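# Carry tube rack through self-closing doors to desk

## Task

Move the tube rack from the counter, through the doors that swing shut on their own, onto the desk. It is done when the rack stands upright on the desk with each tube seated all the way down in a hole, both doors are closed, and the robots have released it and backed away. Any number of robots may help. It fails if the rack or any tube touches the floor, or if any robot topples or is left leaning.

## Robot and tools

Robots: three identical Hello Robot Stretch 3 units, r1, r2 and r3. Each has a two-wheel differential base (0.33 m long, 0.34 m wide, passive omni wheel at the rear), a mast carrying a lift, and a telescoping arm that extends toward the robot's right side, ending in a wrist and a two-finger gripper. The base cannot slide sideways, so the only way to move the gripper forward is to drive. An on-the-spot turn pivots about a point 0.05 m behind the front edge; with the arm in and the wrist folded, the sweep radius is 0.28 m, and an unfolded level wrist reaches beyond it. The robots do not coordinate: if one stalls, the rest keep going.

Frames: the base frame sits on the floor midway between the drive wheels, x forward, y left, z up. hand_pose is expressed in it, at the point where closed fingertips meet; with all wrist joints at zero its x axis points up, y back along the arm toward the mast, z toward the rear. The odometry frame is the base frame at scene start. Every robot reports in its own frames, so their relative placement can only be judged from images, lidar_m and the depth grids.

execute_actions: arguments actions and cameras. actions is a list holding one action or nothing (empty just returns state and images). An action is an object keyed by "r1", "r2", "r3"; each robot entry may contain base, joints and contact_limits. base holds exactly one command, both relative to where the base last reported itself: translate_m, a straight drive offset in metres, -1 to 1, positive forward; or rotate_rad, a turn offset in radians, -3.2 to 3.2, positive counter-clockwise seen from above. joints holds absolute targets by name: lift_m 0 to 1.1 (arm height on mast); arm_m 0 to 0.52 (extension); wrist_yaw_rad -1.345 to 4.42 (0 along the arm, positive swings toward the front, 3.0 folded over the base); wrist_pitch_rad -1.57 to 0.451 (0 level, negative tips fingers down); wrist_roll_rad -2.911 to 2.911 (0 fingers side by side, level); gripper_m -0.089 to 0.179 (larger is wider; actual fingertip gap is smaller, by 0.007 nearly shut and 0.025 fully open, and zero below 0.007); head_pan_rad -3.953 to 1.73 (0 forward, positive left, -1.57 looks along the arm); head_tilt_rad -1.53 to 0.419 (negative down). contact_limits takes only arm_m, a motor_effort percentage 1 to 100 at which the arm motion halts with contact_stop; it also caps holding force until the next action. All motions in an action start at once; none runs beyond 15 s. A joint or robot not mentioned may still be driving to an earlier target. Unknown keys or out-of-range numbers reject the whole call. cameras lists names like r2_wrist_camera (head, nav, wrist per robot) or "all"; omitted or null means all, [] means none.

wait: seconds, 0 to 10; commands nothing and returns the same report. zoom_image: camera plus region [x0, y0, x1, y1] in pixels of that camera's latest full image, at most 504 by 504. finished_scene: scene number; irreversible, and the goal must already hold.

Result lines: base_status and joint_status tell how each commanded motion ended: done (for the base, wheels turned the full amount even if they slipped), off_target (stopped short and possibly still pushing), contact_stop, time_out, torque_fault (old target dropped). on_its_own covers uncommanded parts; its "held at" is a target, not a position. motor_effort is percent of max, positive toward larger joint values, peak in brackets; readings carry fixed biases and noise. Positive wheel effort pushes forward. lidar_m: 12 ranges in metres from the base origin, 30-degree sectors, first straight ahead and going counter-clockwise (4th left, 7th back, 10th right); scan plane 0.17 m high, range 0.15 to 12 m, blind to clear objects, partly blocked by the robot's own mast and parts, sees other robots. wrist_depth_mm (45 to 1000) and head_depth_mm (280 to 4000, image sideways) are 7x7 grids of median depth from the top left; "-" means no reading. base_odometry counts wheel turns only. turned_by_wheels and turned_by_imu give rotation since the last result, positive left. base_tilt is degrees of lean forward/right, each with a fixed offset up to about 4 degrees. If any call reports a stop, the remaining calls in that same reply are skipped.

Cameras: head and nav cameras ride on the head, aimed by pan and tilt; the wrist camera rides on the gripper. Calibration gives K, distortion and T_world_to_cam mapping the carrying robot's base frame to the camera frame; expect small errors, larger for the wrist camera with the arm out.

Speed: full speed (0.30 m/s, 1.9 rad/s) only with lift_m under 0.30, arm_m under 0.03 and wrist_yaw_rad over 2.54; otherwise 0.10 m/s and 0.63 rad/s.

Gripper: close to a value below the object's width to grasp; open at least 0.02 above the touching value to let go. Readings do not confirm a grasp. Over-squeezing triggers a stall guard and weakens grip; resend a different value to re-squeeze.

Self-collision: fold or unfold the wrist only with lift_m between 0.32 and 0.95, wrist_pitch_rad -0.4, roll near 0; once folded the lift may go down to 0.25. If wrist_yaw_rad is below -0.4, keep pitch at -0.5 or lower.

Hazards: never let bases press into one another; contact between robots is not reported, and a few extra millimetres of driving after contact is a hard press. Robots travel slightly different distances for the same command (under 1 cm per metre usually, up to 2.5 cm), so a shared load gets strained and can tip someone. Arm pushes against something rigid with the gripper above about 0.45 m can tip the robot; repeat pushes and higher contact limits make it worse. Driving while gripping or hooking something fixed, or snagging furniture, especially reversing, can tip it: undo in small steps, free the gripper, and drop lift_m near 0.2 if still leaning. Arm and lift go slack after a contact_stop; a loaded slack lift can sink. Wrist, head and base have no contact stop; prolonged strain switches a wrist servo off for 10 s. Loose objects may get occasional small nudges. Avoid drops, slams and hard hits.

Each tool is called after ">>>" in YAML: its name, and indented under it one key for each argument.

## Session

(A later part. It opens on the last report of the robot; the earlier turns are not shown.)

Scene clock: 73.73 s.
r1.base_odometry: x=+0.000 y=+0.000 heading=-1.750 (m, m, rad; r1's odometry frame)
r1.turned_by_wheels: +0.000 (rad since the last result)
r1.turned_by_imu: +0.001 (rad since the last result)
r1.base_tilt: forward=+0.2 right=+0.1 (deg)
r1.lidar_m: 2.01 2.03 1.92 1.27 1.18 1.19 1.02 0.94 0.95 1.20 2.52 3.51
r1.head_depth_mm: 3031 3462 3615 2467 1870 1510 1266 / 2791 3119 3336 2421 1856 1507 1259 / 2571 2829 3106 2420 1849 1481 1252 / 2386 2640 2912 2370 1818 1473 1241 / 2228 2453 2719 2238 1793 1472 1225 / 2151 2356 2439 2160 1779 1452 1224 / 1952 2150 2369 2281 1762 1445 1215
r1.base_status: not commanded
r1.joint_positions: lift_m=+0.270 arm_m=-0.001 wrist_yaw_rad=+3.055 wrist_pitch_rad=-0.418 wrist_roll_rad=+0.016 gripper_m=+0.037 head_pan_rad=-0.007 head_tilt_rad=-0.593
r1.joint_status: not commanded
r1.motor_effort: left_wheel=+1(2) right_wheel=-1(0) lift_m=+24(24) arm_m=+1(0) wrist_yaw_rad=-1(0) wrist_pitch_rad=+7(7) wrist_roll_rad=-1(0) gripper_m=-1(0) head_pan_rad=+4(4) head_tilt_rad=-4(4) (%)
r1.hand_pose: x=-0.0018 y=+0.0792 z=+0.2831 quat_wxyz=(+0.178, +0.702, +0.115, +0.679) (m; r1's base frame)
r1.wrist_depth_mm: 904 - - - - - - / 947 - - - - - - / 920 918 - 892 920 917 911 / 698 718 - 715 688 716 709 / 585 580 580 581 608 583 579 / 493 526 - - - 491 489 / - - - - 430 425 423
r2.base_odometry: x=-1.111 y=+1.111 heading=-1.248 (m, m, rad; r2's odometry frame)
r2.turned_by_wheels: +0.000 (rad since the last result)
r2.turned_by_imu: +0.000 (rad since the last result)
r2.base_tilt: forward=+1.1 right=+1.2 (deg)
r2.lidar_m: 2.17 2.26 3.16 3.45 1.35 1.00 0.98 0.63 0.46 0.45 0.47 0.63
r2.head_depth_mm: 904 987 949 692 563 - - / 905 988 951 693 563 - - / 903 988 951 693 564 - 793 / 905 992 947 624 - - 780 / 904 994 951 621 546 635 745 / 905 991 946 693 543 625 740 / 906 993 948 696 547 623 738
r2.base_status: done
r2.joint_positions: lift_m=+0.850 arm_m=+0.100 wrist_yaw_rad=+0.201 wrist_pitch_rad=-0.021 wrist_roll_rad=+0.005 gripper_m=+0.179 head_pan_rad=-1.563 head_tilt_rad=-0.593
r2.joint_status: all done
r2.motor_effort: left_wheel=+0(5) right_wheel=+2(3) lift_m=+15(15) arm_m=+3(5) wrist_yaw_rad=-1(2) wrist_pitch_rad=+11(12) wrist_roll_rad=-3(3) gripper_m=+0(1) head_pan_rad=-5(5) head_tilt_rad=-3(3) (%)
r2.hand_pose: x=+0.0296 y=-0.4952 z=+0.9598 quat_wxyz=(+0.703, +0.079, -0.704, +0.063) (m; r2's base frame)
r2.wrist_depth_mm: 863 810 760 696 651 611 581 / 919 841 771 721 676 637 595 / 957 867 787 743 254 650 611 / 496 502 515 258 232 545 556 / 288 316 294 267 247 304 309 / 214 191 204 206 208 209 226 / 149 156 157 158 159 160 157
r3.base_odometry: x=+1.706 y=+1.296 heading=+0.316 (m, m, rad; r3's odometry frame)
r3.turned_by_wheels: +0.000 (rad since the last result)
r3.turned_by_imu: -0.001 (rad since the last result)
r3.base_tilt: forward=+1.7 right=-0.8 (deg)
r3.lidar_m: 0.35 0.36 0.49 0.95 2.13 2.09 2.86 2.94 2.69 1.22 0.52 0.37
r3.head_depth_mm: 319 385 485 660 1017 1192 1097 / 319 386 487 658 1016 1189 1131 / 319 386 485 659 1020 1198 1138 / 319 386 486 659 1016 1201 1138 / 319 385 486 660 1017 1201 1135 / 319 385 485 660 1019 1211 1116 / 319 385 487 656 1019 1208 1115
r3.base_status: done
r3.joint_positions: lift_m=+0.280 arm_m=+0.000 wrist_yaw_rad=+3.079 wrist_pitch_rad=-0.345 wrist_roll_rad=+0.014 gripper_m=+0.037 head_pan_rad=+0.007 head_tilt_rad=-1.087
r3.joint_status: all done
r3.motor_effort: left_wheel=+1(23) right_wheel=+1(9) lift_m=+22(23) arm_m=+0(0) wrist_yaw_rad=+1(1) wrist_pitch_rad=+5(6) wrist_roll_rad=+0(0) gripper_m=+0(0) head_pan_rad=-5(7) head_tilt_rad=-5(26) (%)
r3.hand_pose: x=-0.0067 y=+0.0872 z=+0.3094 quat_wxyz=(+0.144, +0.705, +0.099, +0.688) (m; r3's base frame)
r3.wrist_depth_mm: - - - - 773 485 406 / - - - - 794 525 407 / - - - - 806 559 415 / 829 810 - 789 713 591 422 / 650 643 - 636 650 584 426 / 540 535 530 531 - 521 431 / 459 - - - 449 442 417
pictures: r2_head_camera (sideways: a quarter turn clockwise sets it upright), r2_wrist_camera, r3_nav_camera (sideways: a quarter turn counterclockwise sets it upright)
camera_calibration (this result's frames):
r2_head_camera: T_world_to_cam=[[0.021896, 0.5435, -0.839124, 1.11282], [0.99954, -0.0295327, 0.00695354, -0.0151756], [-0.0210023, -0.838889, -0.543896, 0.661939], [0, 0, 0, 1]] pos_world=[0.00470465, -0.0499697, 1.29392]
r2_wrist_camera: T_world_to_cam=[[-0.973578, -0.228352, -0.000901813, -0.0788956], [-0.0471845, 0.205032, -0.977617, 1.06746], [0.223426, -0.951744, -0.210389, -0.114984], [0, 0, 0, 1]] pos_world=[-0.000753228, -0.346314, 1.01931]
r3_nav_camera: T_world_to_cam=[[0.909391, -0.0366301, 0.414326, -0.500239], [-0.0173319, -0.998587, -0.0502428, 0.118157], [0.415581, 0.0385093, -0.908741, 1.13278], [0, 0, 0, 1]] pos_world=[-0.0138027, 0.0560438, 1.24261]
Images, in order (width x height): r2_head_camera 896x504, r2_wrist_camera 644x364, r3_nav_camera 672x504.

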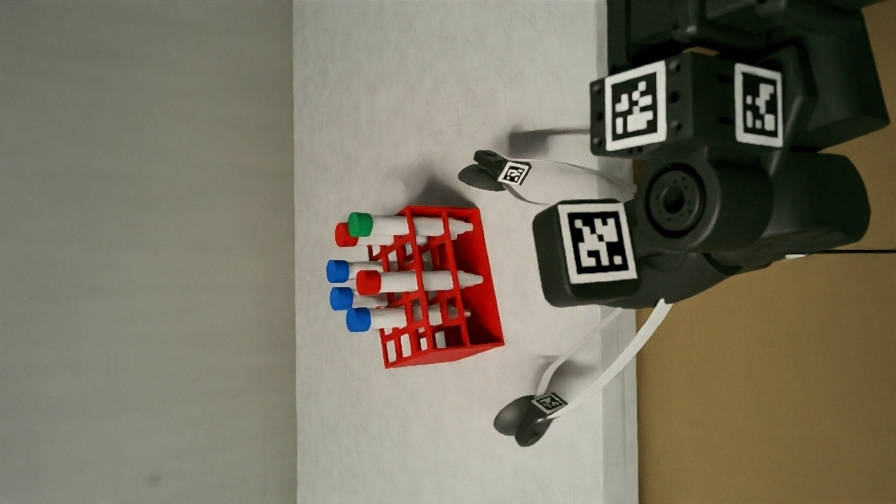

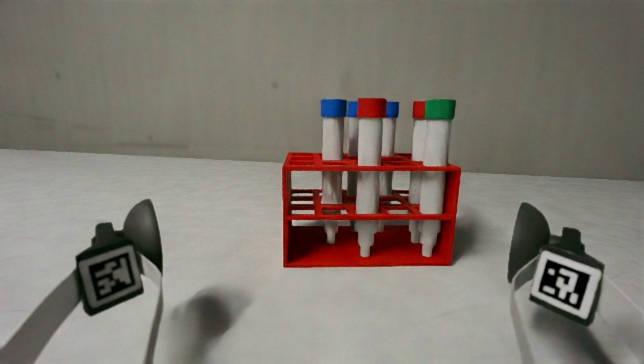

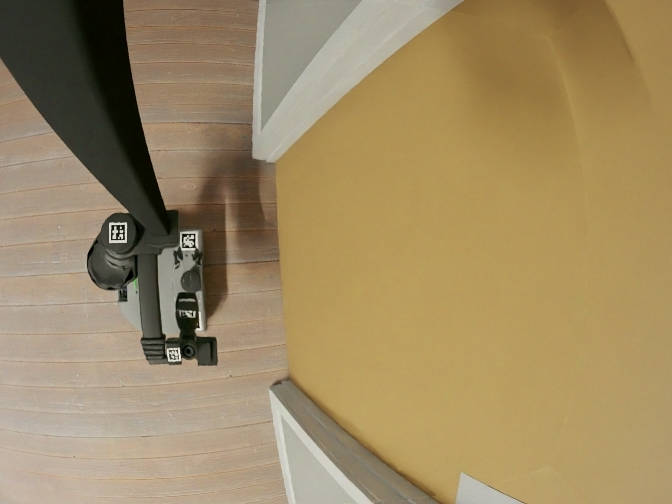

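>>> execute_actions:
  actions:
    - {"r2":{"joints":{"arm_m":0.195}},"r3":{"base":{"rotate_rad":-0.85},"joints":{"head_pan_rad":-1.2}}}
  cameras: ["r2_head_camera","r2_wrist_camera"]

>>> execute_actions:
  actions:
    - {"r2":{"joints":{"gripper_m":0.07}},"r3":{"base":{"translate_m":0.27}}}
  cameras: ["r2_head_camera","r2_wrist_camera"]

>>> execute_actions:
  actions:
    - {"r3":{"base":{"rotate_rad":0.95}}}
  cameras: []

>>> execute_actions:
  actions:
    - {"r3":{"base":{"translate_m":0.25},"joints":{"lift_m":0.31}},"r2":{"joints":{"lift_m":0.87}}}
  cameras: ["r2_wrist_camera","r3_nav_camera","r1_nav_camera"]

Scene clock: 87.00 s.
r1.base_odometry: x=+0.000 y=+0.000 heading=-1.750 (m, m, rad; r1's odometry frame)
r1.turned_by_wheels: +0.000 (rad since the last result)
r1.turned_by_imu: +0.001 (rad since the last result)
r1.base_tilt: forward=+0.2 right=+0.2 (deg)
r1.lidar_m: 2.11 2.13 1.92 1.27 1.18 1.19 1.02 0.94 0.95 1.19 2.53 3.50
r1.head_depth_mm: 3013 3486 3562 2454 1873 1507 1269 / 2755 3143 3340 2442 1859 1497 1251 / 2555 2866 3131 2426 1819 1486 1245 / 2379 2640 2883 2377 1836 1473 1247 / 2205 2441 2725 2341 1822 1466 1240 / 2102 2350 2529 2160 1791 1466 1220 / 1944 2173 2287 2180 1765 1440 1214
r1.base_status: not commanded
r1.joint_positions: lift_m=+0.270 arm_m=-0.001 wrist_yaw_rad=+3.055 wrist_pitch_rad=-0.418 wrist_roll_rad=+0.016 gripper_m=+0.037 head_pan_rad=-0.007 head_tilt_rad=-0.593
r1.joint_status: not commanded
r1.motor_effort: left_wheel=+1(1) right_wheel=+0(0) lift_m=+24(24) arm_m=+0(0) wrist_yaw_rad=+1(0) wrist_pitch_rad=+7(7) wrist_roll_rad=-1(1) gripper_m=-1(1) head_pan_rad=+4(4) head_tilt_rad=-3(3) (%)
r1.hand_pose: x=-0.0018 y=+0.0792 z=+0.2831 quat_wxyz=(+0.178, +0.702, +0.115, +0.679) (m; r1's base frame)
r1.wrist_depth_mm: 923 - - - - - - / 960 - - - - - - / 896 926 - 909 911 907 902 / 705 694 - 701 717 707 697 / 585 578 583 591 584 581 589 / 495 527 - - - 490 485 / - - - - 429 432 425
r2.base_odometry: x=-1.111 y=+1.111 heading=-1.248 (m, m, rad; r2's odometry frame)
r2.turned_by_wheels: +0.000 (rad since the last result)
r2.turned_by_imu: +0.000 (rad since the last result)
r2.base_tilt: forward=+1.1 right=+1.3 (deg)
r2.lidar_m: 2.17 2.26 3.14 3.46 1.35 1.01 0.98 0.63 0.46 0.45 0.46 0.63
r2.head_depth_mm: 905 991 951 720 - - 754 / 903 994 946 720 - 649 753 / 904 992 948 693 - 648 748 / 906 991 949 622 - 645 748 / 905 995 948 621 545 628 744 / 903 992 946 693 547 624 741 / 910 990 952 693 546 623 739
r2.base_status: not commanded
r2.joint_positions: lift_m=+0.850 arm_m=+0.195 wrist_yaw_rad=+0.201 wrist_pitch_rad=-0.021 wrist_roll_rad=+0.005 gripper_m=+0.179 head_pan_rad=-1.563 head_tilt_rad=-0.593
r2.joint_status: all done
r2.motor_effort: left_wheel=-1(1) right_wheel=+2(2) lift_m=+15(15) arm_m=+2(3) wrist_yaw_rad=-1(2) wrist_pitch_rad=+11(11) wrist_roll_rad=-3(3) gripper_m=-1(0) head_pan_rad=-4(5) head_tilt_rad=-3(3) (%)
r2.hand_pose: x=+0.0296 y=-0.5902 z=+0.9598 quat_wxyz=(+0.703, +0.079, -0.704, +0.063) (m; r2's base frame)
r2.wrist_depth_mm: 753 703 646 610 565 527 501 / 788 718 665 608 583 545 516 / 828 758 699 152 162 556 532 / 494 503 200 137 160 470 529 / 287 315 163 160 168 141 307 / 213 192 178 146 151 146 226 / 148 156 153 153 155 153 156
r3.base_odometry: x=+1.706 y=+1.296 heading=-0.534 (m, m, rad; r3's odometry frame)
r3.turned_by_wheels: -0.850 (rad since the last result)
r3.turned_by_imu: -0.834 (rad since the last result)
r3.base_tilt: forward=+1.7 right=-0.7 (deg)
r3.lidar_m: 0.44 0.36 0.35 0.39 0.54 2.07 2.29 2.09 2.86 3.13 2.22 0.67
r3.head_depth_mm: 2097 1822 1593 1430 1313 1196 1112 / 2100 1807 1615 1451 1311 1223 - / 2089 1823 1624 1462 1314 1233 - / 2135 1828 1622 1464 1309 1207 1123 / 2137 1834 1623 1461 1325 1206 1111 / 2123 1859 1649 1460 1334 1207 1108 / 2083 1842 1653 1468 1319 1216 1101
r3.base_status: done
r3.joint_positions: lift_m=+0.280 arm_m=+0.000 wrist_yaw_rad=+3.079 wrist_pitch_rad=-0.345 wrist_roll_rad=+0.014 gripper_m=+0.037 head_pan_rad=-1.193 head_tilt_rad=-1.087
r3.joint_status: all done
r3.motor_effort: left_wheel=+2(10) right_wheel=-1(9) lift_m=+23(22) arm_m=+1(0) wrist_yaw_rad=+1(0) wrist_pitch_rad=+5(5) wrist_roll_rad=+0(0) gripper_m=+0(0) head_pan_rad=-5(59) head_tilt_rad=-6(5) (%)
r3.hand_pose: x=-0.0067 y=+0.0872 z=+0.3094 quat_wxyz=(+0.144, +0.705, +0.099, +0.688) (m; r3's base frame)
r3.wrist_depth_mm: 761 598 512 447 380 328 290 / 933 674 558 488 405 351 308 / - 758 616 530 435 372 325 / 815 767 - 580 472 398 342 / 654 649 - 601 483 431 363 / 544 533 532 526 - 455 389 / 460 - - - 448 444 416
pictures: r2_head_camera (sideways: a quarter turn clockwise sets it upright), r2_wrist_camera
camera_calibration (this result's frames):
r2_head_camera: T_world_to_cam=[[0.0219083, 0.5435, -0.839124, 1.11282], [0.999539, -0.0295555, 0.00695353, -0.0151756], [-0.0210214, -0.838889, -0.543896, 0.66194], [0, 0, 0, 1]] pos_world=[0.00470352, -0.0499696, 1.29392]
r2_wrist_camera: T_world_to_cam=[[-0.973592, -0.228294, -0.000901205, -0.10057], [-0.0471698, 0.205022, -0.97762, 1.08694], [0.223369, -0.951761, -0.210376, -0.20542], [0, 0, 0, 1]] pos_world=[-0.000759376, -0.441316, 1.01931]
Images, in order (width x height): r2_head_camera 896x504, r2_wrist_camera 644x364.

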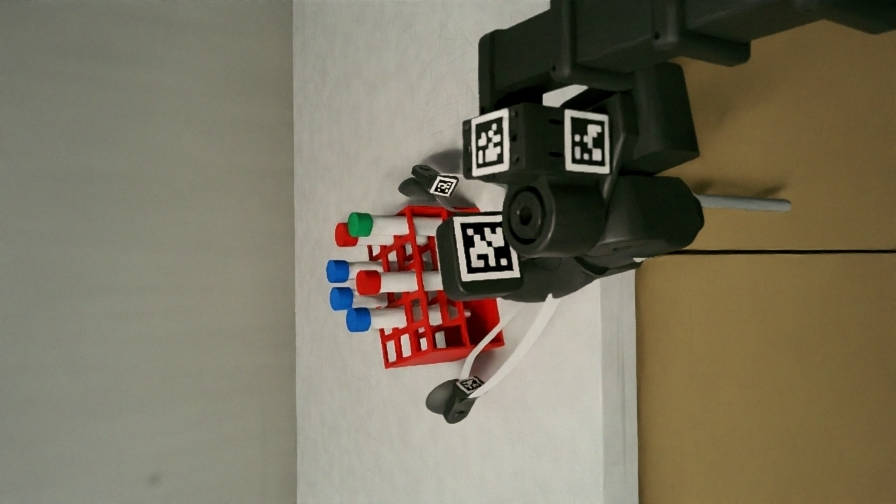

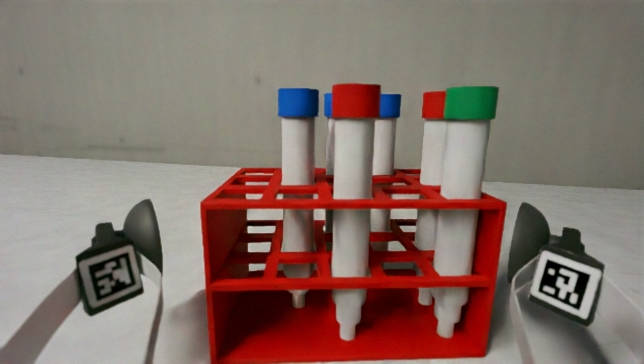

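Scene clock: 89.67 s.
r1.base_odometry: x=+0.000 y=+0.000 heading=-1.750 (m, m, rad; r1's odometry frame)
r1.turned_by_wheels: +0.000 (rad since the last result)
r1.turned_by_imu: +0.001 (rad since the last result)
r1.base_tilt: forward=+0.2 right=+0.1 (deg)
r1.lidar_m: 2.35 2.21 1.92 1.27 1.18 1.19 1.02 0.94 0.95 1.20 2.53 3.51
r1.head_depth_mm: 2999 3492 3612 2453 1873 1509 1268 / 2778 3116 3341 2432 1862 1497 1253 / 2536 2886 3125 2399 1842 1488 1251 / 2336 2609 2924 2370 1824 1479 1242 / 2203 2430 2716 2339 1794 1467 1233 / 2141 2353 2462 2297 1778 1450 1217 / 1969 2189 2409 2294 1770 1444 1218
r1.base_status: not commanded
r1.joint_positions: lift_m=+0.270 arm_m=-0.001 wrist_yaw_rad=+3.055 wrist_pitch_rad=-0.418 wrist_roll_rad=+0.016 gripper_m=+0.037 head_pan_rad=-0.007 head_tilt_rad=-0.593
r1.joint_status: not commanded
r1.motor_effort: left_wheel=+1(1) right_wheel=-1(1) lift_m=+24(25) arm_m=+0(1) wrist_yaw_rad=+0(1) wrist_pitch_rad=+8(7) wrist_roll_rad=+0(1) gripper_m=-1(0) head_pan_rad=+4(4) head_tilt_rad=-3(3) (%)
r1.hand_pose: x=-0.0018 y=+0.0792 z=+0.2831 quat_wxyz=(+0.178, +0.702, +0.115, +0.679) (m; r1's base frame)
r1.wrist_depth_mm: 918 - - - - - - / 967 - - - - - - / 917 916 - 909 894 910 916 / 712 713 - 696 704 718 711 / 584 570 581 579 598 574 573 / 493 526 - - - 491 494 / - - - - 423 429 422
r2.base_odometry: x=-1.111 y=+1.111 heading=-1.248 (m, m, rad; r2's odometry frame)
r2.turned_by_wheels: +0.000 (rad since the last result)
r2.turned_by_imu: +0.000 (rad since the last result)
r2.base_tilt: forward=+1.1 right=+1.3 (deg)
r2.lidar_m: 2.16 2.26 3.16 3.47 1.35 1.00 0.98 0.63 0.46 0.45 0.46 0.63
r2.head_depth_mm: 906 991 950 720 - - 754 / 904 991 947 721 - 648 752 / 904 991 947 720 - 646 749 / 904 995 949 618 - 645 748 / 906 994 950 622 546 629 743 / 907 992 950 683 546 627 742 / 904 994 949 694 547 623 738
r2.base_status: not commanded
r2.joint_positions: lift_m=+0.850 arm_m=+0.195 wrist_yaw_rad=+0.200 wrist_pitch_rad=-0.021 wrist_roll_rad=+0.005 gripper_m=+0.076 head_pan_rad=-1.563 head_tilt_rad=-0.593
r2.joint_status: gripper_m off_target (ended at +0.076, target +0.070)
r2.on_its_own: gripper_m is held at +0.077, not at your +0.070, by its stall guard, which is still easing
r2.motor_effort: left_wheel=+0(1) right_wheel=+2(2) lift_m=+15(15) arm_m=+2(2) wrist_yaw_rad=-1(1) wrist_pitch_rad=+11(11) wrist_roll_rad=-3(3) gripper_m=-2(100) head_pan_rad=-5(4) head_tilt_rad=-3(2) (%)
r2.hand_pose: x=+0.0295 y=-0.5903 z=+0.9598 quat_wxyz=(+0.703, +0.078, -0.704, +0.063) (m; r2's base frame)
r2.wrist_depth_mm: 755 702 651 604 566 531 502 / 797 737 678 616 578 544 518 / 829 748 694 151 180 554 529 / 492 499 193 134 150 544 532 / 287 315 163 161 162 211 304 / 200 191 163 144 146 164 211 / - 156 152 152 153 153 161
r3.base_odometry: x=+1.938 y=+1.159 heading=-0.534 (m, m, rad; r3's odometry frame)
r3.turned_by_wheels: +0.000 (rad since the last result)
r3.turned_by_imu: +0.002 (rad since the last result)
r3.base_tilt: forward=+1.7 right=-0.8 (deg)
r3.lidar_m: 0.23 0.18 0.18 0.20 0.32 1.11 2.52 2.34 3.01 2.64 2.05 0.27
r3.head_depth_mm: 2100 1797 1606 1436 1309 1185 1115 / 2101 1816 1610 1454 1312 1216 - / 2106 1825 1625 1453 1311 1228 - / 2116 1826 1621 1448 1312 1221 1129 / 2120 1820 1619 1447 1318 1201 1107 / 2060 1855 1630 1461 1299 998 879 / 2127 1870 1648 1351 703 703 621
r3.base_status: done
r3.joint_positions: lift_m=+0.280 arm_m=+0.000 wrist_yaw_rad=+3.079 wrist_pitch_rad=-0.345 wrist_roll_rad=+0.014 gripper_m=+0.037 head_pan_rad=-1.194 head_tilt_rad=-1.087
r3.joint_status: not commanded
r3.motor_effort: left_wheel=+1(11) right_wheel=-1(4) lift_m=+23(23) arm_m=+0(0) wrist_yaw_rad=+1(1) wrist_pitch_rad=+5(5) wrist_roll_rad=+0(0) gripper_m=+0(0) head_pan_rad=-4(5) head_tilt_rad=-4(5) (%)
r3.hand_pose: x=-0.0067 y=+0.0872 z=+0.3094 quat_wxyz=(+0.144, +0.705, +0.099, +0.688) (m; r3's base frame)
r3.wrist_depth_mm: 497 424 290 256 217 189 166 / 535 478 317 277 231 199 175 / 570 543 349 302 249 212 185 / 651 615 - 332 268 226 195 / 660 622 - 355 278 244 208 / 542 534 533 396 - 261 223 / 463 - - - 346 275 239
pictures: r2_head_camera (sideways: a quarter turn clockwise sets it upright), r2_wrist_camera
camera_calibration (this result's frames):
r2_head_camera: T_world_to_cam=[[0.0219084, 0.5435, -0.839124, 1.11282], [0.999539, -0.0295555, 0.00695354, -0.0151756], [-0.0210214, -0.838889, -0.543896, 0.66194], [0, 0, 0, 1]] pos_world=[0.00470352, -0.0499696, 1.29392]
r2_wrist_camera: T_world_to_cam=[[-0.973714, -0.227772, -0.000907759, -0.100391], [-0.0470537, 0.205048, -0.97762, 1.08695], [0.222861, -0.95188, -0.210376, -0.205476], [0, 0, 0, 1]] pos_world=[-0.00081417, -0.441332, 1.01931]
Images, in order (width x height): r2_head_camera 896x504, r2_wrist_camera 644x364.

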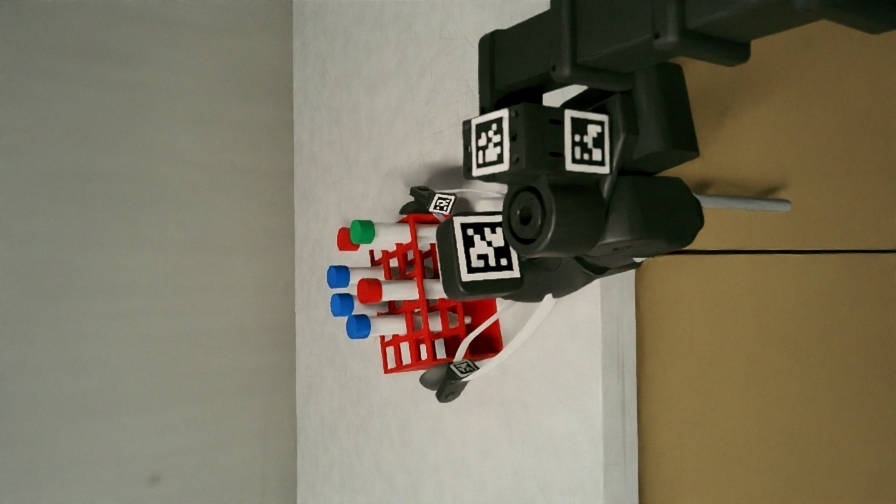

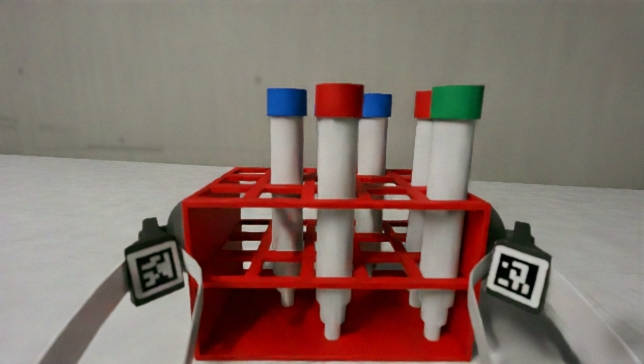

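Scene clock: 91.57 s.
r1.base_odometry: x=+0.000 y=+0.000 heading=-1.750 (m, m, rad; r1's odometry frame)
r1.turned_by_wheels: +0.000 (rad since the last result)
r1.turned_by_imu: +0.000 (rad since the last result)
r1.base_tilt: forward=+0.1 right=+0.1 (deg)
r1.lidar_m: 2.24 2.20 1.92 1.27 1.18 1.19 1.02 0.94 0.95 1.19 2.52 3.51
r1.head_depth_mm: 3064 3472 3620 2465 1873 1518 1264 / 2748 3157 3333 2437 1858 1507 1254 / 2546 2878 3122 2417 1833 1492 1255 / 2356 2609 2950 2385 1815 1472 1244 / 2184 2476 2683 2326 1792 1465 1234 / 2111 2326 2455 2320 1780 1461 1230 / 1989 2180 2414 2285 1763 1444 1217
r1.base_status: not commanded
r1.joint_positions: lift_m=+0.270 arm_m=-0.001 wrist_yaw_rad=+3.055 wrist_pitch_rad=-0.418 wrist_roll_rad=+0.016 gripper_m=+0.037 head_pan_rad=-0.007 head_tilt_rad=-0.593
r1.joint_status: not commanded
r1.motor_effort: left_wheel=+1(1) right_wheel=+0(1) lift_m=+25(24) arm_m=+1(0) wrist_yaw_rad=+0(0) wrist_pitch_rad=+7(7) wrist_roll_rad=+0(1) gripper_m=-1(0) head_pan_rad=+4(4) head_tilt_rad=-3(3) (%)
r1.hand_pose: x=-0.0018 y=+0.0792 z=+0.2831 quat_wxyz=(+0.178, +0.702, +0.115, +0.679) (m; r1's base frame)
r1.wrist_depth_mm: 934 - - - - - - / 972 - - - - - - / 944 902 - 932 898 908 875 / 710 705 - 714 722 698 716 / 582 578 585 577 609 579 579 / 484 523 - - - 489 487 / - - - - 421 429 422
r2.base_odometry: x=-1.111 y=+1.111 heading=-1.248 (m, m, rad; r2's odometry frame)
r2.turned_by_wheels: +0.000 (rad since the last result)
r2.turned_by_imu: +0.000 (rad since the last result)
r2.base_tilt: forward=+1.1 right=+1.3 (deg)
r2.lidar_m: 2.16 2.26 3.17 3.44 1.35 1.01 0.98 0.63 0.46 0.45 0.46 0.63
r2.head_depth_mm: 905 990 946 720 - - 755 / 904 990 949 720 - 649 753 / 905 992 948 720 - 645 750 / 905 992 950 630 - 645 749 / 903 993 947 621 545 627 746 / 903 993 951 683 546 625 739 / 905 992 949 693 546 623 739
r2.base_status: not commanded
r2.joint_positions: lift_m=+0.850 arm_m=+0.195 wrist_yaw_rad=+0.200 wrist_pitch_rad=-0.021 wrist_roll_rad=+0.005 gripper_m=+0.078 head_pan_rad=-1.563 head_tilt_rad=-0.593
r2.joint_status: not commanded
r2.on_its_own: gripper_m is held at +0.077, not at your +0.070, by its stall guard, which is not easing now
r2.motor_effort: left_wheel=-1(1) right_wheel=+2(2) lift_m=+15(15) arm_m=+2(2) wrist_yaw_rad=+0(1) wrist_pitch_rad=+11(11) wrist_roll_rad=-3(3) gripper_m=-23(24) head_pan_rad=-4(5) head_tilt_rad=-4(3) (%)
r2.hand_pose: x=+0.0295 y=-0.5903 z=+0.9598 quat_wxyz=(+0.703, +0.078, -0.704, +0.063) (m; r2's base frame)
r2.wrist_depth_mm: 765 713 653 610 570 531 496 / 791 738 676 617 586 541 516 / 820 752 693 150 160 557 525 / 492 507 191 134 145 540 536 / 287 314 163 160 162 211 305 / 201 191 163 144 145 164 211 / - 155 152 153 154 152 161
r3.base_odometry: x=+1.938 y=+1.159 heading=+0.416 (m, m, rad; r3's odometry frame)
r3.turned_by_wheels: +0.950 (rad since the last result)
r3.turned_by_imu: +0.934 (rad since the last result)
r3.base_tilt: forward=+1.8 right=-0.8 (deg)
r3.lidar_m: 0.18 0.19 0.28 0.67 2.42 2.33 3.02 3.20 2.06 0.28 0.24 0.19
r3.head_depth_mm: 493 882 1565 1431 1307 1198 1108 / 355 441 718 1383 1312 1210 - / - 300 367 547 1222 1231 - / - 307 378 513 804 1194 1131 / - 309 384 492 647 917 1094 / - 294 326 384 469 596 819 / - - 291 316 367 442 553
r3.base_status: done
r3.joint_positions: lift_m=+0.280 arm_m=+0.000 wrist_yaw_rad=+3.079 wrist_pitch_rad=-0.345 wrist_roll_rad=+0.014 gripper_m=+0.037 head_pan_rad=-1.194 head_tilt_rad=-1.087
r3.joint_status: not commanded
r3.motor_effort: left_wheel=-1(8) right_wheel=+3(12) lift_m=+23(23) arm_m=+0(0) wrist_yaw_rad=+1(1) wrist_pitch_rad=+5(5) wrist_roll_rad=+0(0) gripper_m=+0(0) head_pan_rad=-3(4) head_tilt_rad=-5(5) (%)
r3.hand_pose: x=-0.0067 y=+0.0872 z=+0.3094 quat_wxyz=(+0.144, +0.705, +0.099, +0.688) (m; r3's base frame)
r3.wrist_depth_mm: - - - - 631 360 243 / - - - - 673 368 244 / - - - - 731 370 245 / 823 800 - 768 701 374 245 / 645 648 - 641 586 374 246 / 541 537 535 532 - 376 249 / 462 - - - 444 352 250
pictures: none
No camera images: the call's "cameras" was empty. Leave "cameras" out to get every camera's image.

Scene clock: 94.60 s.
r1.base_odometry: x=+0.000 y=+0.000 heading=-1.750 (m, m, rad; r1's odometry frame)
r1.turned_by_wheels: +0.000 (rad since the last result)
r1.turned_by_imu: +0.001 (rad since the last result)
r1.base_tilt: forward=+0.1 right=+0.1 (deg)
r1.lidar_m: 2.35 2.21 1.92 1.27 1.18 1.19 1.02 0.94 0.95 1.19 2.53 3.52
r1.head_depth_mm: 2992 3457 3623 2460 1874 1512 1267 / 2771 3146 3314 2431 1858 1500 1253 / 2532 2876 3137 2399 1843 1478 1254 / 2361 2624 2888 2388 1815 1477 1242 / 2222 2481 2712 2327 1805 1480 1234 / 2103 2363 2517 2316 1782 1461 1228 / 1983 2187 2402 2282 1763 1439 1214
r1.base_status: not commanded
r1.joint_positions: lift_m=+0.270 arm_m=-0.001 wrist_yaw_rad=+3.055 wrist_pitch_rad=-0.418 wrist_roll_rad=+0.016 gripper_m=+0.037 head_pan_rad=-0.007 head_tilt_rad=-0.593
r1.joint_status: not commanded
r1.motor_effort: left_wheel=+1(1) right_wheel=-1(0) lift_m=+24(25) arm_m=+0(0) wrist_yaw_rad=+0(0) wrist_pitch_rad=+7(7) wrist_roll_rad=-1(1) gripper_m=+0(0) head_pan_rad=+4(4) head_tilt_rad=-3(3) (%)
r1.hand_pose: x=-0.0018 y=+0.0792 z=+0.2831 quat_wxyz=(+0.178, +0.702, +0.115, +0.679) (m; r1's base frame)
r1.wrist_depth_mm: 910 - - - - - - / 963 - - - - - - / 921 897 - 907 907 905 905 / 705 716 - 708 701 697 700 / 595 579 587 575 610 586 579 / 492 530 - - - 487 485 / - - - - 423 425 429
r2.base_odometry: x=-1.111 y=+1.111 heading=-1.248 (m, m, rad; r2's odometry frame)
r2.turned_by_wheels: +0.000 (rad since the last result)
r2.turned_by_imu: +0.000 (rad since the last result)
r2.base_tilt: forward=+1.1 right=+1.4 (deg)
r2.lidar_m: 2.16 2.26 3.12 3.47 1.35 1.01 0.98 0.63 0.46 0.45 0.46 0.63
r2.head_depth_mm: 901 989 948 720 - 665 754 / 905 992 950 749 - 650 752 / 904 992 947 722 - 632 751 / 906 992 854 625 - 643 746 / 905 992 951 616 547 628 744 / 905 992 947 667 546 626 742 / 907 993 950 694 547 624 738
r2.base_status: not commanded
r2.joint_positions: lift_m=+0.869 arm_m=+0.195 wrist_yaw_rad=+0.200 wrist_pitch_rad=-0.028 wrist_roll_rad=+0.005 gripper_m=+0.078 head_pan_rad=-1.563 head_tilt_rad=-0.593
r2.joint_status: all done
r2.on_its_own: gripper_m is held at +0.077, not at your +0.070, by its stall guard, which is not easing now
r2.motor_effort: left_wheel=+0(1) right_wheel=+2(2) lift_m=+34(35) arm_m=+2(2) wrist_yaw_rad=-1(1) wrist_pitch_rad=+15(15) wrist_roll_rad=-2(2) gripper_m=-24(23) head_pan_rad=-4(5) head_tilt_rad=-3(3) (%)
r2.hand_pose: x=+0.0294 y=-0.5901 z=+0.9770 quat_wxyz=(+0.703, +0.081, -0.704, +0.061) (m; r2's base frame)
r2.wrist_depth_mm: 763 694 651 609 573 534 498 / 795 728 662 622 578 540 511 / 808 765 699 153 163 557 528 / 553 569 177 136 141 563 536 / 328 363 162 162 164 231 349 / 231 221 164 144 145 143 243 / - 179 146 150 153 176 185
r3.base_odometry: x=+2.167 y=+1.260 heading=+0.416 (m, m, rad; r3's odometry frame)
r3.turned_by_wheels: +0.000 (rad since the last result)
r3.turned_by_imu: -0.023 (rad since the last result)
r3.base_tilt: forward=+1.6 right=-0.7 (deg)
r3.lidar_m: - - 0.15 0.28 2.39 2.44 3.13 2.74 2.10 0.20 0.15 -
r3.head_depth_mm: - - 320 426 1259 1181 1101 / - - - 441 701 1228 - / - - - 324 567 - - / - - - - 323 514 - / - - - - - 326 543 / - - - - - - 329 / - - - - - - -
r3.base_status: done
r3.joint_positions: lift_m=+0.310 arm_m=+0.000 wrist_yaw_rad=+3.080 wrist_pitch_rad=-0.346 wrist_roll_rad=+0.015 gripper_m=+0.037 head_pan_rad=-1.073 head_tilt_rad=-1.135
r3.joint_status: all done
r3.motor_effort: left_wheel=+15(54) right_wheel=+11(34) lift_m=+26(29) arm_m=+0(0) wrist_yaw_rad=+1(2) wrist_pitch_rad=+5(6) wrist_roll_rad=+0(0) gripper_m=-1(0) head_pan_rad=-78(100) head_tilt_rad=+16(28) (%)
r3.hand_pose: x=-0.0068 y=+0.0872 z=+0.3391 quat_wxyz=(+0.144, +0.705, +0.099, +0.688) (m; r3's base frame)
r3.wrist_depth_mm: - - - 640 251 132 90 / - - - 691 258 133 90 / - - - 778 261 135 90 / 869 865 - 797 267 136 91 / 695 680 - 658 212 137 92 / 582 570 571 567 - 138 92 / 499 508 - - 265 130 93
pictures: r1_nav_camera (sideways: a quarter turn counterclockwise sets it upright), r2_wrist_camera, r3_nav_camera (sideways: a quarter turn counterclockwise sets it upright)
camera_calibration (this result's frames):
r1_nav_camera: T_world_to_cam=[[0.588313, 0.0348208, 0.807883, -1.01489], [0.047637, -0.99883, 0.00836081, 0.0437037], [0.807229, 0.0335664, -0.589283, 0.720191], [0, 0, 0, 1]] pos_world=[0.0136352, 0.0548178, 1.24395]
r2_wrist_camera: T_world_to_cam=[[-0.973715, -0.227768, -0.00109858, -0.10018], [-0.0483657, 0.211473, -0.976186, 1.10621], [0.222577, -0.950474, -0.21693, -0.194404], [0, 0, 0, 1]] pos_world=[-0.00077383, -0.441527, 1.03759]
r3_nav_camera: T_world_to_cam=[[0.405218, -0.835871, 0.370295, -0.439815], [-0.890057, -0.453205, -0.0490242, 0.121891], [0.208797, -0.309718, -0.92762, 1.15857], [0, 0, 0, 1]] pos_world=[0.0448057, 0.0464422, 1.24355]
Images, in order (width x height): r1_nav_camera 672x504, r2_wrist_camera 644x364, r3_nav_camera 672x504.

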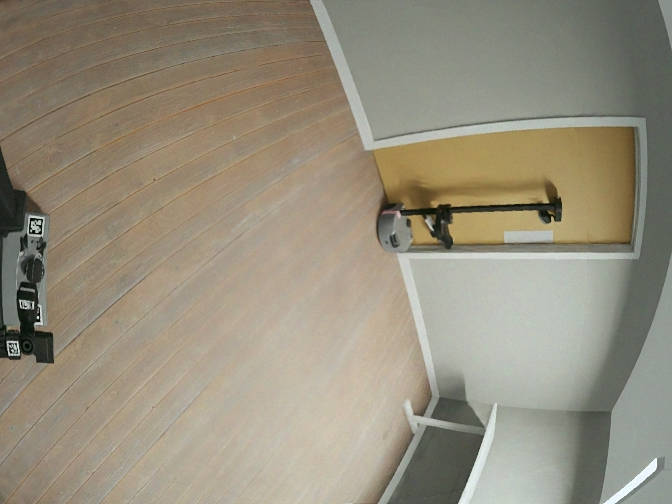

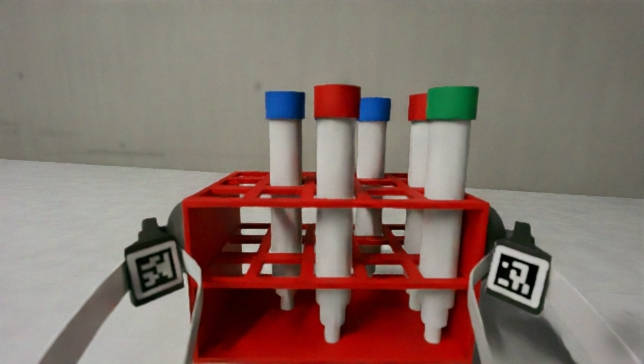

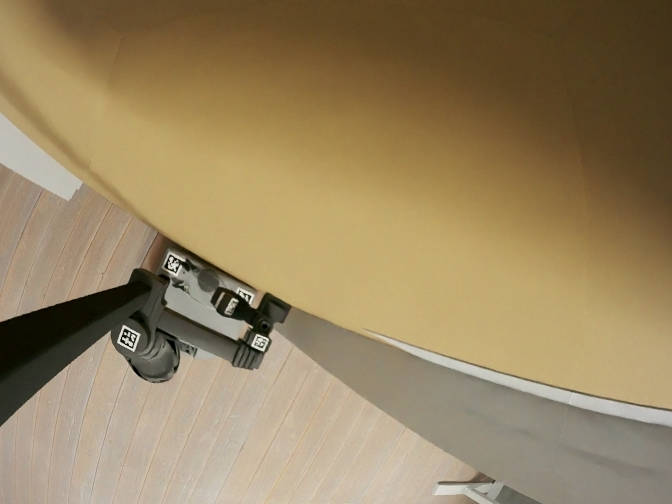

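>>> execute_actions:
  actions:
    - {"r3":{"base":{"translate_m":-0.3},"joints":{"lift_m":0.28,"head_pan_rad":-3.1,"head_tilt_rad":-1.0}},"r2":{"joints":{"arm_m":0.0,"lift_m":0.89,"wrist_yaw_rad":1.5,"head_pan_rad":-0.3,"head_tilt_rad":-1.1}}}
  cameras: []

>>> execute_actions:
  actions:
    - {"r3":{"base":{"rotate_rad":-3.2}},"r2":{"joints":{"lift_m":0.5,"wrist_yaw_rad":2.3}}}
  cameras: ["r2_nav_camera","r3_nav_camera"]

>>> execute_actions:
  actions:
    - {"r3":{"base":{"translate_m":-0.3},"joints":{"lift_m":0.31}},"r2":{"base":{"rotate_rad":2.0},"joints":{"head_pan_rad":0,"head_tilt_rad":-0.7}}}
  cameras: ["r2_nav_camera","r3_nav_camera"]

Scene clock: 106.40 s.
r1.base_odometry: x=+0.000 y=+0.000 heading=-1.750 (m, m, rad; r1's odometry frame)
r1.turned_by_wheels: +0.000 (rad since the last result)
r1.turned_by_imu: +0.001 (rad since the last result)
r1.base_tilt: forward=+0.2 right=+0.2 (deg)
r1.lidar_m: 2.09 2.21 1.92 1.28 1.18 1.19 1.02 0.94 0.95 1.20 2.52 3.53
r1.head_depth_mm: 3030 3449 3542 2471 1873 1522 1265 / 2759 3173 3365 2459 1856 1499 1258 / 2550 2836 3146 2412 1828 1494 1249 / 2349 2599 2906 2380 1824 1467 1234 / 2219 2430 2614 2267 1807 1467 1239 / 2057 2282 2516 2302 1794 1449 1222 / 2001 2173 2383 2295 1769 1441 1216
r1.base_status: not commanded
r1.joint_positions: lift_m=+0.270 arm_m=-0.001 wrist_yaw_rad=+3.055 wrist_pitch_rad=-0.418 wrist_roll_rad=+0.016 gripper_m=+0.037 head_pan_rad=-0.007 head_tilt_rad=-0.593
r1.joint_status: not commanded
r1.motor_effort: left_wheel=+1(1) right_wheel=-1(0) lift_m=+24(24) arm_m=+0(0) wrist_yaw_rad=-1(0) wrist_pitch_rad=+7(7) wrist_roll_rad=+0(1) gripper_m=+0(0) head_pan_rad=+4(3) head_tilt_rad=-3(3) (%)
r1.hand_pose: x=-0.0018 y=+0.0792 z=+0.2831 quat_wxyz=(+0.178, +0.702, +0.115, +0.679) (m; r1's base frame)
r1.wrist_depth_mm: 929 - - - - - - / 940 - - - - - - / 925 919 - 881 897 881 922 / 716 704 - 711 692 709 706 / 583 584 570 570 596 581 577 / 498 519 - - - 485 490 / - - - - 423 424 425
r2.base_odometry: x=-1.111 y=+1.111 heading=-1.248 (m, m, rad; r2's odometry frame)
r2.turned_by_wheels: +0.000 (rad since the last result)
r2.turned_by_imu: +0.000 (rad since the last result)
r2.base_tilt: forward=+1.1 right=+1.3 (deg)
r2.lidar_m: 2.16 2.27 3.15 3.48 1.35 1.00 0.97 0.63 0.46 0.45 0.46 0.63
r2.head_depth_mm: 700 334 350 943 - 1201 1129 / 842 314 342 1136 1321 1212 1125 / 1044 1128 337 1385 1317 1212 - / 1938 1706 374 1417 1310 1209 1141 / 2015 1772 1593 1428 1310 1196 1130 / 2020 1773 1587 1435 1303 1206 1117 / 1987 1760 1587 1423 1310 1204 1108
r2.base_status: not commanded
r2.joint_positions: lift_m=+0.889 arm_m=+0.003 wrist_yaw_rad=+1.499 wrist_pitch_rad=-0.028 wrist_roll_rad=+0.005 gripper_m=+0.078 head_pan_rad=-0.307 head_tilt_rad=-1.086
r2.joint_status: all done
joint sent to its limit — the command would take r2.arm_m past its lower limit, so that joint was sent only as far as its limit.
r2.on_its_own: gripper_m is held at +0.077, not at your +0.070, by its stall guard, which is not easing now
r2.motor_effort: left_wheel=-1(1) right_wheel=+2(2) lift_m=+34(36) arm_m=-3(3) wrist_yaw_rad=+1(3) wrist_pitch_rad=+15(15) wrist_roll_rad=-3(3) gripper_m=-24(23) head_pan_rad=+4(60) head_tilt_rad=-6(31) (%)
r2.hand_pose: x=+0.2334 y=-0.1662 z=+0.9968 quat_wxyz=(+0.524, +0.490, -0.512, +0.473) (m; r2's base frame)
r2.wrist_depth_mm: - - - - - - - / - - - - - - - / - - - 154 162 - - / - - 177 136 139 716 715 / - - 164 162 163 258 407 / - - 164 144 148 143 300 / - - 146 151 153 433 308
r3.base_odometry: x=+1.892 y=+1.138 heading=+0.416 (m, m, rad; r3's odometry frame)
r3.turned_by_wheels: +0.000 (rad since the last result)
r3.turned_by_imu: -0.008 (rad since the last result)
r3.base_tilt: forward=+1.7 right=-0.8 (deg)
r3.lidar_m: 0.36 0.38 0.53 1.24 2.39 2.18 2.86 2.97 2.54 0.96 0.37 0.37
r3.head_depth_mm: 2450 2027 1746 1529 1359 1220 1137 / 2465 2019 1753 1513 1352 1255 - / 2470 2054 1757 1524 1363 - - / 2447 2063 1768 1537 1355 1260 - / 2461 2058 1749 1553 1357 1231 - / 2497 2096 1780 1530 1367 1242 1125 / 2524 2072 1764 1552 1371 1234 1120
r3.base_status: done
r3.joint_positions: lift_m=+0.280 arm_m=+0.000 wrist_yaw_rad=+3.080 wrist_pitch_rad=-0.346 wrist_roll_rad=+0.015 gripper_m=+0.037 head_pan_rad=-3.093 head_tilt_rad=-1.001
r3.joint_status: all done
r3.motor_effort: left_wheel=+1(12) right_wheel=-1(11) lift_m=+23(23) arm_m=+0(0) wrist_yaw_rad=+1(1) wrist_pitch_rad=+5(5) wrist_roll_rad=+0(0) gripper_m=+0(0) head_pan_rad=-4(100) head_tilt_rad=+0(42) (%)
r3.hand_pose: x=-0.0068 y=+0.0872 z=+0.3093 quat_wxyz=(+0.144, +0.705, +0.099, +0.688) (m; r3's base frame)
r3.wrist_depth_mm: - - - - 977 631 438 / - - - - 965 657 442 / - - - - 914 660 444 / 832 821 - 802 770 677 449 / 647 645 - 619 636 592 458 / 541 537 532 530 - 515 462 / 461 - - - 447 444 430
pictures: none
No camera images: the call's "cameras" was empty. Leave "cameras" out to get every camera's image.

Scene clock: 110.77 s.
r1.base_odometry: x=+0.000 y=+0.000 heading=-1.750 (m, m, rad; r1's odometry frame)
r1.turned_by_wheels: +0.000 (rad since the last result)
r1.turned_by_imu: +0.001 (rad since the last result)
r1.base_tilt: forward=+0.2 right=+0.2 (deg)
r1.lidar_m: 2.20 2.21 1.92 1.28 1.18 1.19 1.01 0.94 0.95 1.20 2.53 3.50
r1.head_depth_mm: 3045 3504 3627 2462 1863 1510 1263 / 2787 3142 3361 2425 1859 1507 1255 / 2565 2899 3125 2420 1845 1495 1253 / 2356 2625 2910 2375 1821 1482 1244 / 2200 2413 2604 2325 1807 1466 1231 / 2110 2344 2532 2310 1783 1453 1220 / 1996 2194 2415 2261 1764 1438 1216
r1.base_status: not commanded
r1.joint_positions: lift_m=+0.270 arm_m=-0.001 wrist_yaw_rad=+3.055 wrist_pitch_rad=-0.418 wrist_roll_rad=+0.016 gripper_m=+0.037 head_pan_rad=-0.007 head_tilt_rad=-0.593
r1.joint_status: not commanded
r1.motor_effort: left_wheel=+1(2) right_wheel=+0(1) lift_m=+24(24) arm_m=+0(0) wrist_yaw_rad=+0(0) wrist_pitch_rad=+8(8) wrist_roll_rad=-1(1) gripper_m=-1(0) head_pan_rad=+4(4) head_tilt_rad=-3(3) (%)
r1.hand_pose: x=-0.0018 y=+0.0792 z=+0.2831 quat_wxyz=(+0.178, +0.702, +0.115, +0.679) (m; r1's base frame)
r1.wrist_depth_mm: 906 - - - - - - / 976 - - - - - - / 913 928 - 906 918 916 940 / 715 716 - 715 699 721 715 / 579 583 588 582 601 581 575 / 490 523 - - - 491 490 / - - - - 423 430 423
r2.base_odometry: x=-1.111 y=+1.111 heading=-1.248 (m, m, rad; r2's odometry frame)
r2.turned_by_wheels: +0.000 (rad since the last result)
r2.turned_by_imu: +0.000 (rad since the last result)
r2.base_tilt: forward=+1.1 right=+1.3 (deg)
r2.lidar_m: 2.16 2.26 3.17 3.48 1.35 1.00 0.98 0.63 0.46 0.45 0.46 0.63
r2.head_depth_mm: 716 775 855 947 1060 1200 - / 849 943 1055 1195 1319 1212 1144 / 1042 1183 1372 1448 1313 1216 - / 1941 1710 1593 1439 1318 1210 - / 2014 1780 1586 1437 1311 666 1126 / 2009 1770 1583 1432 1303 613 1117 / 1996 1768 1577 1425 1304 1198 1111
r2.base_status: not commanded
r2.joint_positions: lift_m=+0.500 arm_m=+0.003 wrist_yaw_rad=+2.298 wrist_pitch_rad=-0.029 wrist_roll_rad=+0.005 gripper_m=+0.078 head_pan_rad=-0.307 head_tilt_rad=-1.086
r2.joint_status: all done
r2.on_its_own: gripper_m is held at +0.077, not at your +0.070, by its stall guard, which is not easing now
r2.motor_effort: left_wheel=-1(1) right_wheel=+2(2) lift_m=+16(29) arm_m=-4(4) wrist_yaw_rad=+2(4) wrist_pitch_rad=+16(16) wrist_roll_rad=-3(3) gripper_m=-23(23) head_pan_rad=+4(4) head_tilt_rad=-6(6) (%)
r2.hand_pose: x=+0.1695 y=+0.0219 z=+0.6076 quat_wxyz=(+0.299, +0.651, -0.280, +0.639) (m; r2's base frame)
r2.wrist_depth_mm: - - - - - - - / - - - - - - - / - - - 154 161 - - / - - 177 136 139 - - / - - 164 162 164 - - / - - 164 144 148 142 - / 940 912 146 150 152 884 964
r3.base_odometry: x=+1.892 y=+1.138 heading=-2.783 (m, m, rad; r3's odometry frame)
r3.turned_by_wheels: -3.200 (rad since the last result)
r3.turned_by_imu: -3.149 (rad since the last result)
r3.base_tilt: forward=+1.6 right=-0.7 (deg)
r3.lidar_m: 2.85 2.94 2.52 1.22 0.39 0.37 0.36 0.37 0.50 1.00 2.35 2.19
r3.head_depth_mm: 312 368 448 578 763 997 1138 / 314 371 454 582 815 1116 - / 315 374 457 588 830 - - / 316 375 461 596 836 1192 - / 318 378 464 599 854 1211 - / 320 381 467 606 861 1217 1118 / 322 384 471 612 877 1208 1112
r3.base_status: done
r3.joint_positions: lift_m=+0.280 arm_m=+0.000 wrist_yaw_rad=+3.080 wrist_pitch_rad=-0.346 wrist_roll_rad=+0.015 gripper_m=+0.037 head_pan_rad=-3.094 head_tilt_rad=-1.001
r3.joint_status: not commanded
r3.motor_effort: left_wheel=+2(11) right_wheel=-1(8) lift_m=+22(23) arm_m=-1(0) wrist_yaw_rad=+0(0) wrist_pitch_rad=+5(6) wrist_roll_rad=+0(0) gripper_m=+0(0) head_pan_rad=-3(4) head_tilt_rad=+1(0) (%)
r3.hand_pose: x=-0.0068 y=+0.0871 z=+0.3093 quat_wxyz=(+0.144, +0.705, +0.099, +0.688) (m; r3's base frame)
r3.wrist_depth_mm: 375 501 - - - - - / 370 522 - - - - - / 352 517 - - - - 976 / 343 543 - 776 765 758 748 / 350 507 - 617 646 617 614 / 377 490 530 524 - 516 512 / 411 - - - 443 445 438
pictures: r2_nav_camera (sideways: a quarter turn counterclockwise sets it upright), r3_nav_camera (sideways: a quarter turn counterclockwise sets it upright)
camera_calibration (this result's frames):
r2_nav_camera: T_world_to_cam=[[0.844232, -0.261297, 0.46797, -0.569629], [-0.31009, -0.95027, 0.0288152, 0.0136476], [0.437169, -0.16944, -0.883274, 1.10778], [0, 0, 0, 1]] pos_world=[0.000843902, 0.0518281, 1.24465]
r3_nav_camera: T_world_to_cam=[[-0.870811, 0.0010938, 0.491617, -0.590055], [-0.0281903, 0.998241, -0.0521551, 0.120719], [-0.490809, -0.059276, -0.869248, 1.087], [0, 0, 0, 1]] pos_world=[0.023086, -0.0554282, 1.24125]
Images, in order (width x height): r2_nav_camera 672x504, r3_nav_camera 672x504.

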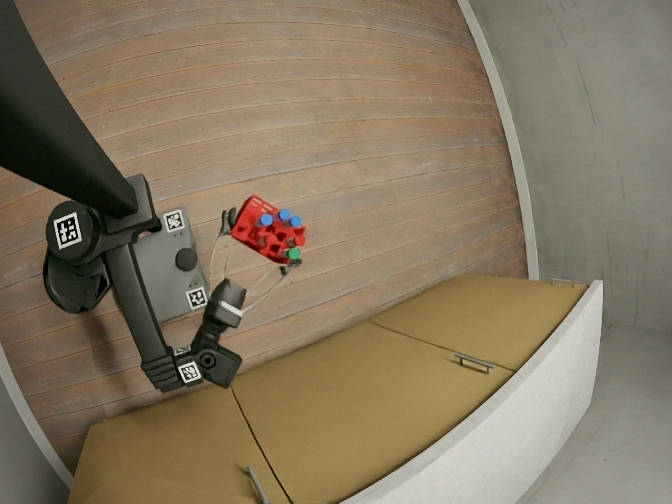

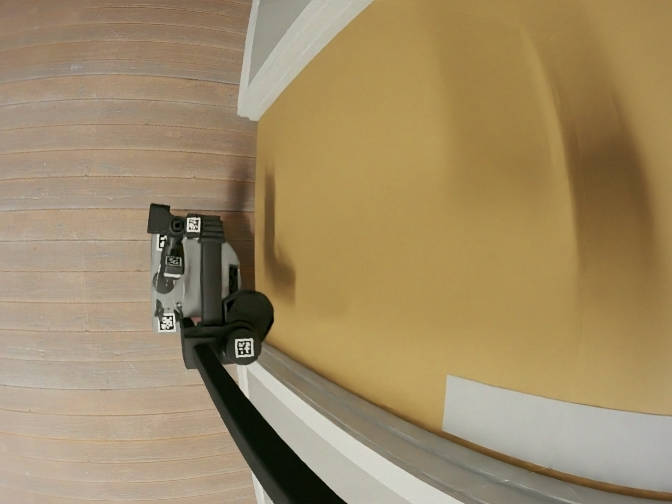

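Scene clock: 114.87 s.
r1.base_odometry: x=+0.000 y=+0.000 heading=-1.750 (m, m, rad; r1's odometry frame)
r1.turned_by_wheels: +0.000 (rad since the last result)
r1.turned_by_imu: +0.001 (rad since the last result)
r1.base_tilt: forward=+0.1 right=+0.2 (deg)
r1.lidar_m: 2.46 2.21 1.92 1.28 1.18 1.19 1.02 0.94 0.95 1.20 2.53 3.51
r1.head_depth_mm: 3035 3466 3680 2463 1869 1512 1259 / 2726 3147 3394 2440 1847 1500 1259 / 2524 2870 3139 2420 1849 1486 1256 / 2345 2599 2893 2358 1815 1474 1241 / 2235 2487 2764 2308 1794 1469 1227 / 2340 2535 2633 2324 1787 1461 1222 / 2171 2341 2545 2270 1774 1437 1217
r1.base_status: not commanded
r1.joint_positions: lift_m=+0.270 arm_m=-0.001 wrist_yaw_rad=+3.055 wrist_pitch_rad=-0.418 wrist_roll_rad=+0.016 gripper_m=+0.037 head_pan_rad=-0.007 head_tilt_rad=-0.593
r1.joint_status: not commanded
r1.motor_effort: left_wheel=+2(2) right_wheel=+0(1) lift_m=+25(25) arm_m=+0(1) wrist_yaw_rad=-1(0) wrist_pitch_rad=+7(7) wrist_roll_rad=-1(0) gripper_m=-1(1) head_pan_rad=+4(4) head_tilt_rad=-3(3) (%)
r1.hand_pose: x=-0.0018 y=+0.0792 z=+0.2831 quat_wxyz=(+0.178, +0.702, +0.115, +0.679) (m; r1's base frame)
r1.wrist_depth_mm: 930 993 - - - - - / 976 - - - - - - / 921 947 - 916 917 925 899 / 717 709 - 713 699 704 715 / 597 585 575 581 608 578 571 / 494 528 - - - 488 485 / - - - - 426 423 432
r2.base_odometry: x=-1.111 y=+1.111 heading=+0.752 (m, m, rad; r2's odometry frame)
r2.turned_by_wheels: +2.000 (rad since the last result)
r2.turned_by_imu: +2.023 (rad since the last result)
r2.base_tilt: forward=+1.1 right=+1.3 (deg)
r2.lidar_m: 1.47 1.03 0.97 0.69 0.48 0.45 0.46 0.59 2.16 2.22 2.92 3.66
r2.head_depth_mm: 3195 3329 2570 2005 1654 1405 1221 / 3236 3462 2520 2000 1652 1404 1221 / 2551 2925 2559 1993 1649 1399 1224 / 2054 2307 2440 1999 1647 1399 1218 / 1724 1883 2085 1996 1648 1397 1219 / 1476 1602 1745 1846 1642 1400 1219 / 1293 1381 1490 1606 1611 1395 1219
r2.base_status: done
r2.joint_positions: lift_m=+0.500 arm_m=+0.003 wrist_yaw_rad=+2.298 wrist_pitch_rad=-0.029 wrist_roll_rad=+0.005 gripper_m=+0.078 head_pan_rad=-0.007 head_tilt_rad=-0.705
r2.joint_status: all done
r2.on_its_own: gripper_m is held at +0.077, not at your +0.070, by its stall guard, which is not easing now
r2.motor_effort: left_wheel=-1(4) right_wheel=+2(5) lift_m=+16(16) arm_m=-4(3) wrist_yaw_rad=+1(2) wrist_pitch_rad=+16(16) wrist_roll_rad=-3(3) gripper_m=-23(24) head_pan_rad=+4(34) head_tilt_rad=+3(27) (%)
r2.hand_pose: x=+0.1695 y=+0.0220 z=+0.6076 quat_wxyz=(+0.299, +0.651, -0.280, +0.639) (m; r2's base frame)
r2.wrist_depth_mm: 763 826 893 - - - - / 801 848 929 - - - - / 820 862 940 154 161 - - / 837 900 177 135 139 - - / 842 926 164 162 164 - - / 893 971 164 144 148 143 - / 888 924 147 150 153 909 965
r3.base_odometry: x=+2.173 y=+1.243 heading=-2.783 (m, m, rad; r3's odometry frame)
r3.turned_by_wheels: +0.000 (rad since the last result)
r3.turned_by_imu: +0.002 (rad since the last result)
r3.base_tilt: forward=+1.7 right=-0.8 (deg)
r3.lidar_m: 3.14 3.23 2.07 0.23 0.24 0.33 0.27 0.27 0.30 0.47 2.36 2.45
r3.head_depth_mm: - 314 394 531 1318 1215 1141 / - 306 378 499 733 1230 - / - 300 361 470 672 - - / - 295 346 446 624 910 - / - 290 332 421 580 885 - / - - 319 402 542 827 1127 / - - 309 383 508 759 1106
r3.base_status: translate_m off_target (by the wheels' count: -0.2998 of -0.3000)
r3.joint_positions: lift_m=+0.310 arm_m=+0.000 wrist_yaw_rad=+3.080 wrist_pitch_rad=-0.346 wrist_roll_rad=+0.015 gripper_m=+0.037 head_pan_rad=-3.094 head_tilt_rad=-0.998
r3.joint_status: all done
r3.on_its_own: right_wheel is at rest, and its effort (-30) is outside its rest range (-18 to +18)
r3.motor_effort: left_wheel=-18(61) right_wheel=-30(48) lift_m=+27(30) arm_m=+0(1) wrist_yaw_rad=+0(1) wrist_pitch_rad=+6(6) wrist_roll_rad=+0(0) gripper_m=+0(0) head_pan_rad=-3(3) head_tilt_rad=+0(1) (%)
r3.hand_pose: x=-0.0068 y=+0.0871 z=+0.3391 quat_wxyz=(+0.144, +0.705, +0.099, +0.688) (m; r3's base frame)
r3.wrist_depth_mm: 746 754 243 261 - - - / 793 817 261 281 - - - / 871 872 286 304 - - - / 878 869 - 335 833 809 803 / 691 683 - 379 690 656 642 / 586 575 567 420 - 549 549 / 495 505 - - 483 474 473
pictures: r2_nav_camera (sideways: a quarter turn counterclockwise sets it upright), r3_nav_camera (sideways: a quarter turn counterclockwise sets it upright)
camera_calibration (this result's frames):
r2_nav_camera: T_world_to_cam=[[0.645927, 0.00145102, 0.763397, -0.953342], [-0.0256518, -0.999392, 0.0236041, 0.0186837], [0.762968, -0.034829, -0.645498, 0.796617], [0, 0, 0, 1]] pos_world=[0.00847562, 0.047801, 1.24155]
r3_nav_camera: T_world_to_cam=[[-0.869571, 0.00161054, 0.493806, -0.592914], [-0.0277968, 0.998249, -0.0522047, 0.120781], [-0.493026, -0.0591219, -0.868004, 1.08539], [0, 0, 0, 1]] pos_world=[0.0229042, -0.0554444, 1.24122]
Images, in order (width x height): r2_nav_camera 672x504, r3_nav_camera 672x504.

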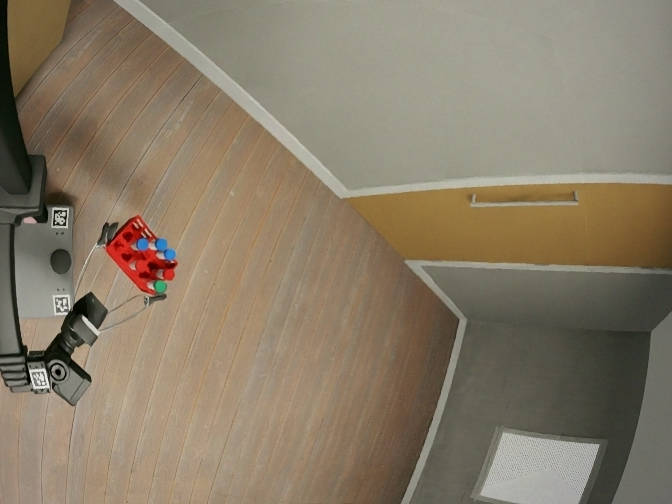

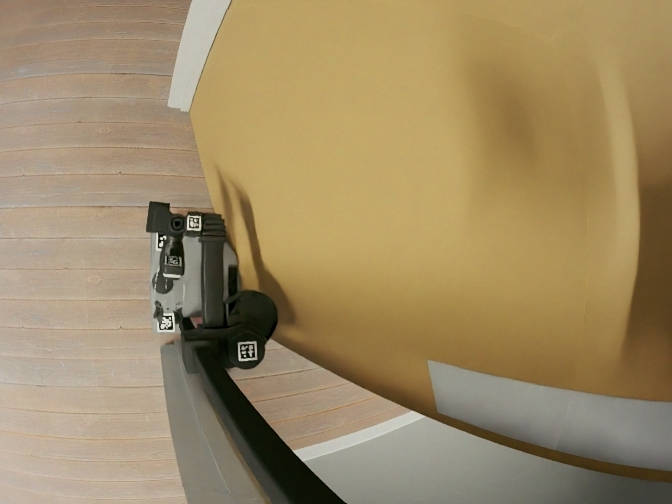

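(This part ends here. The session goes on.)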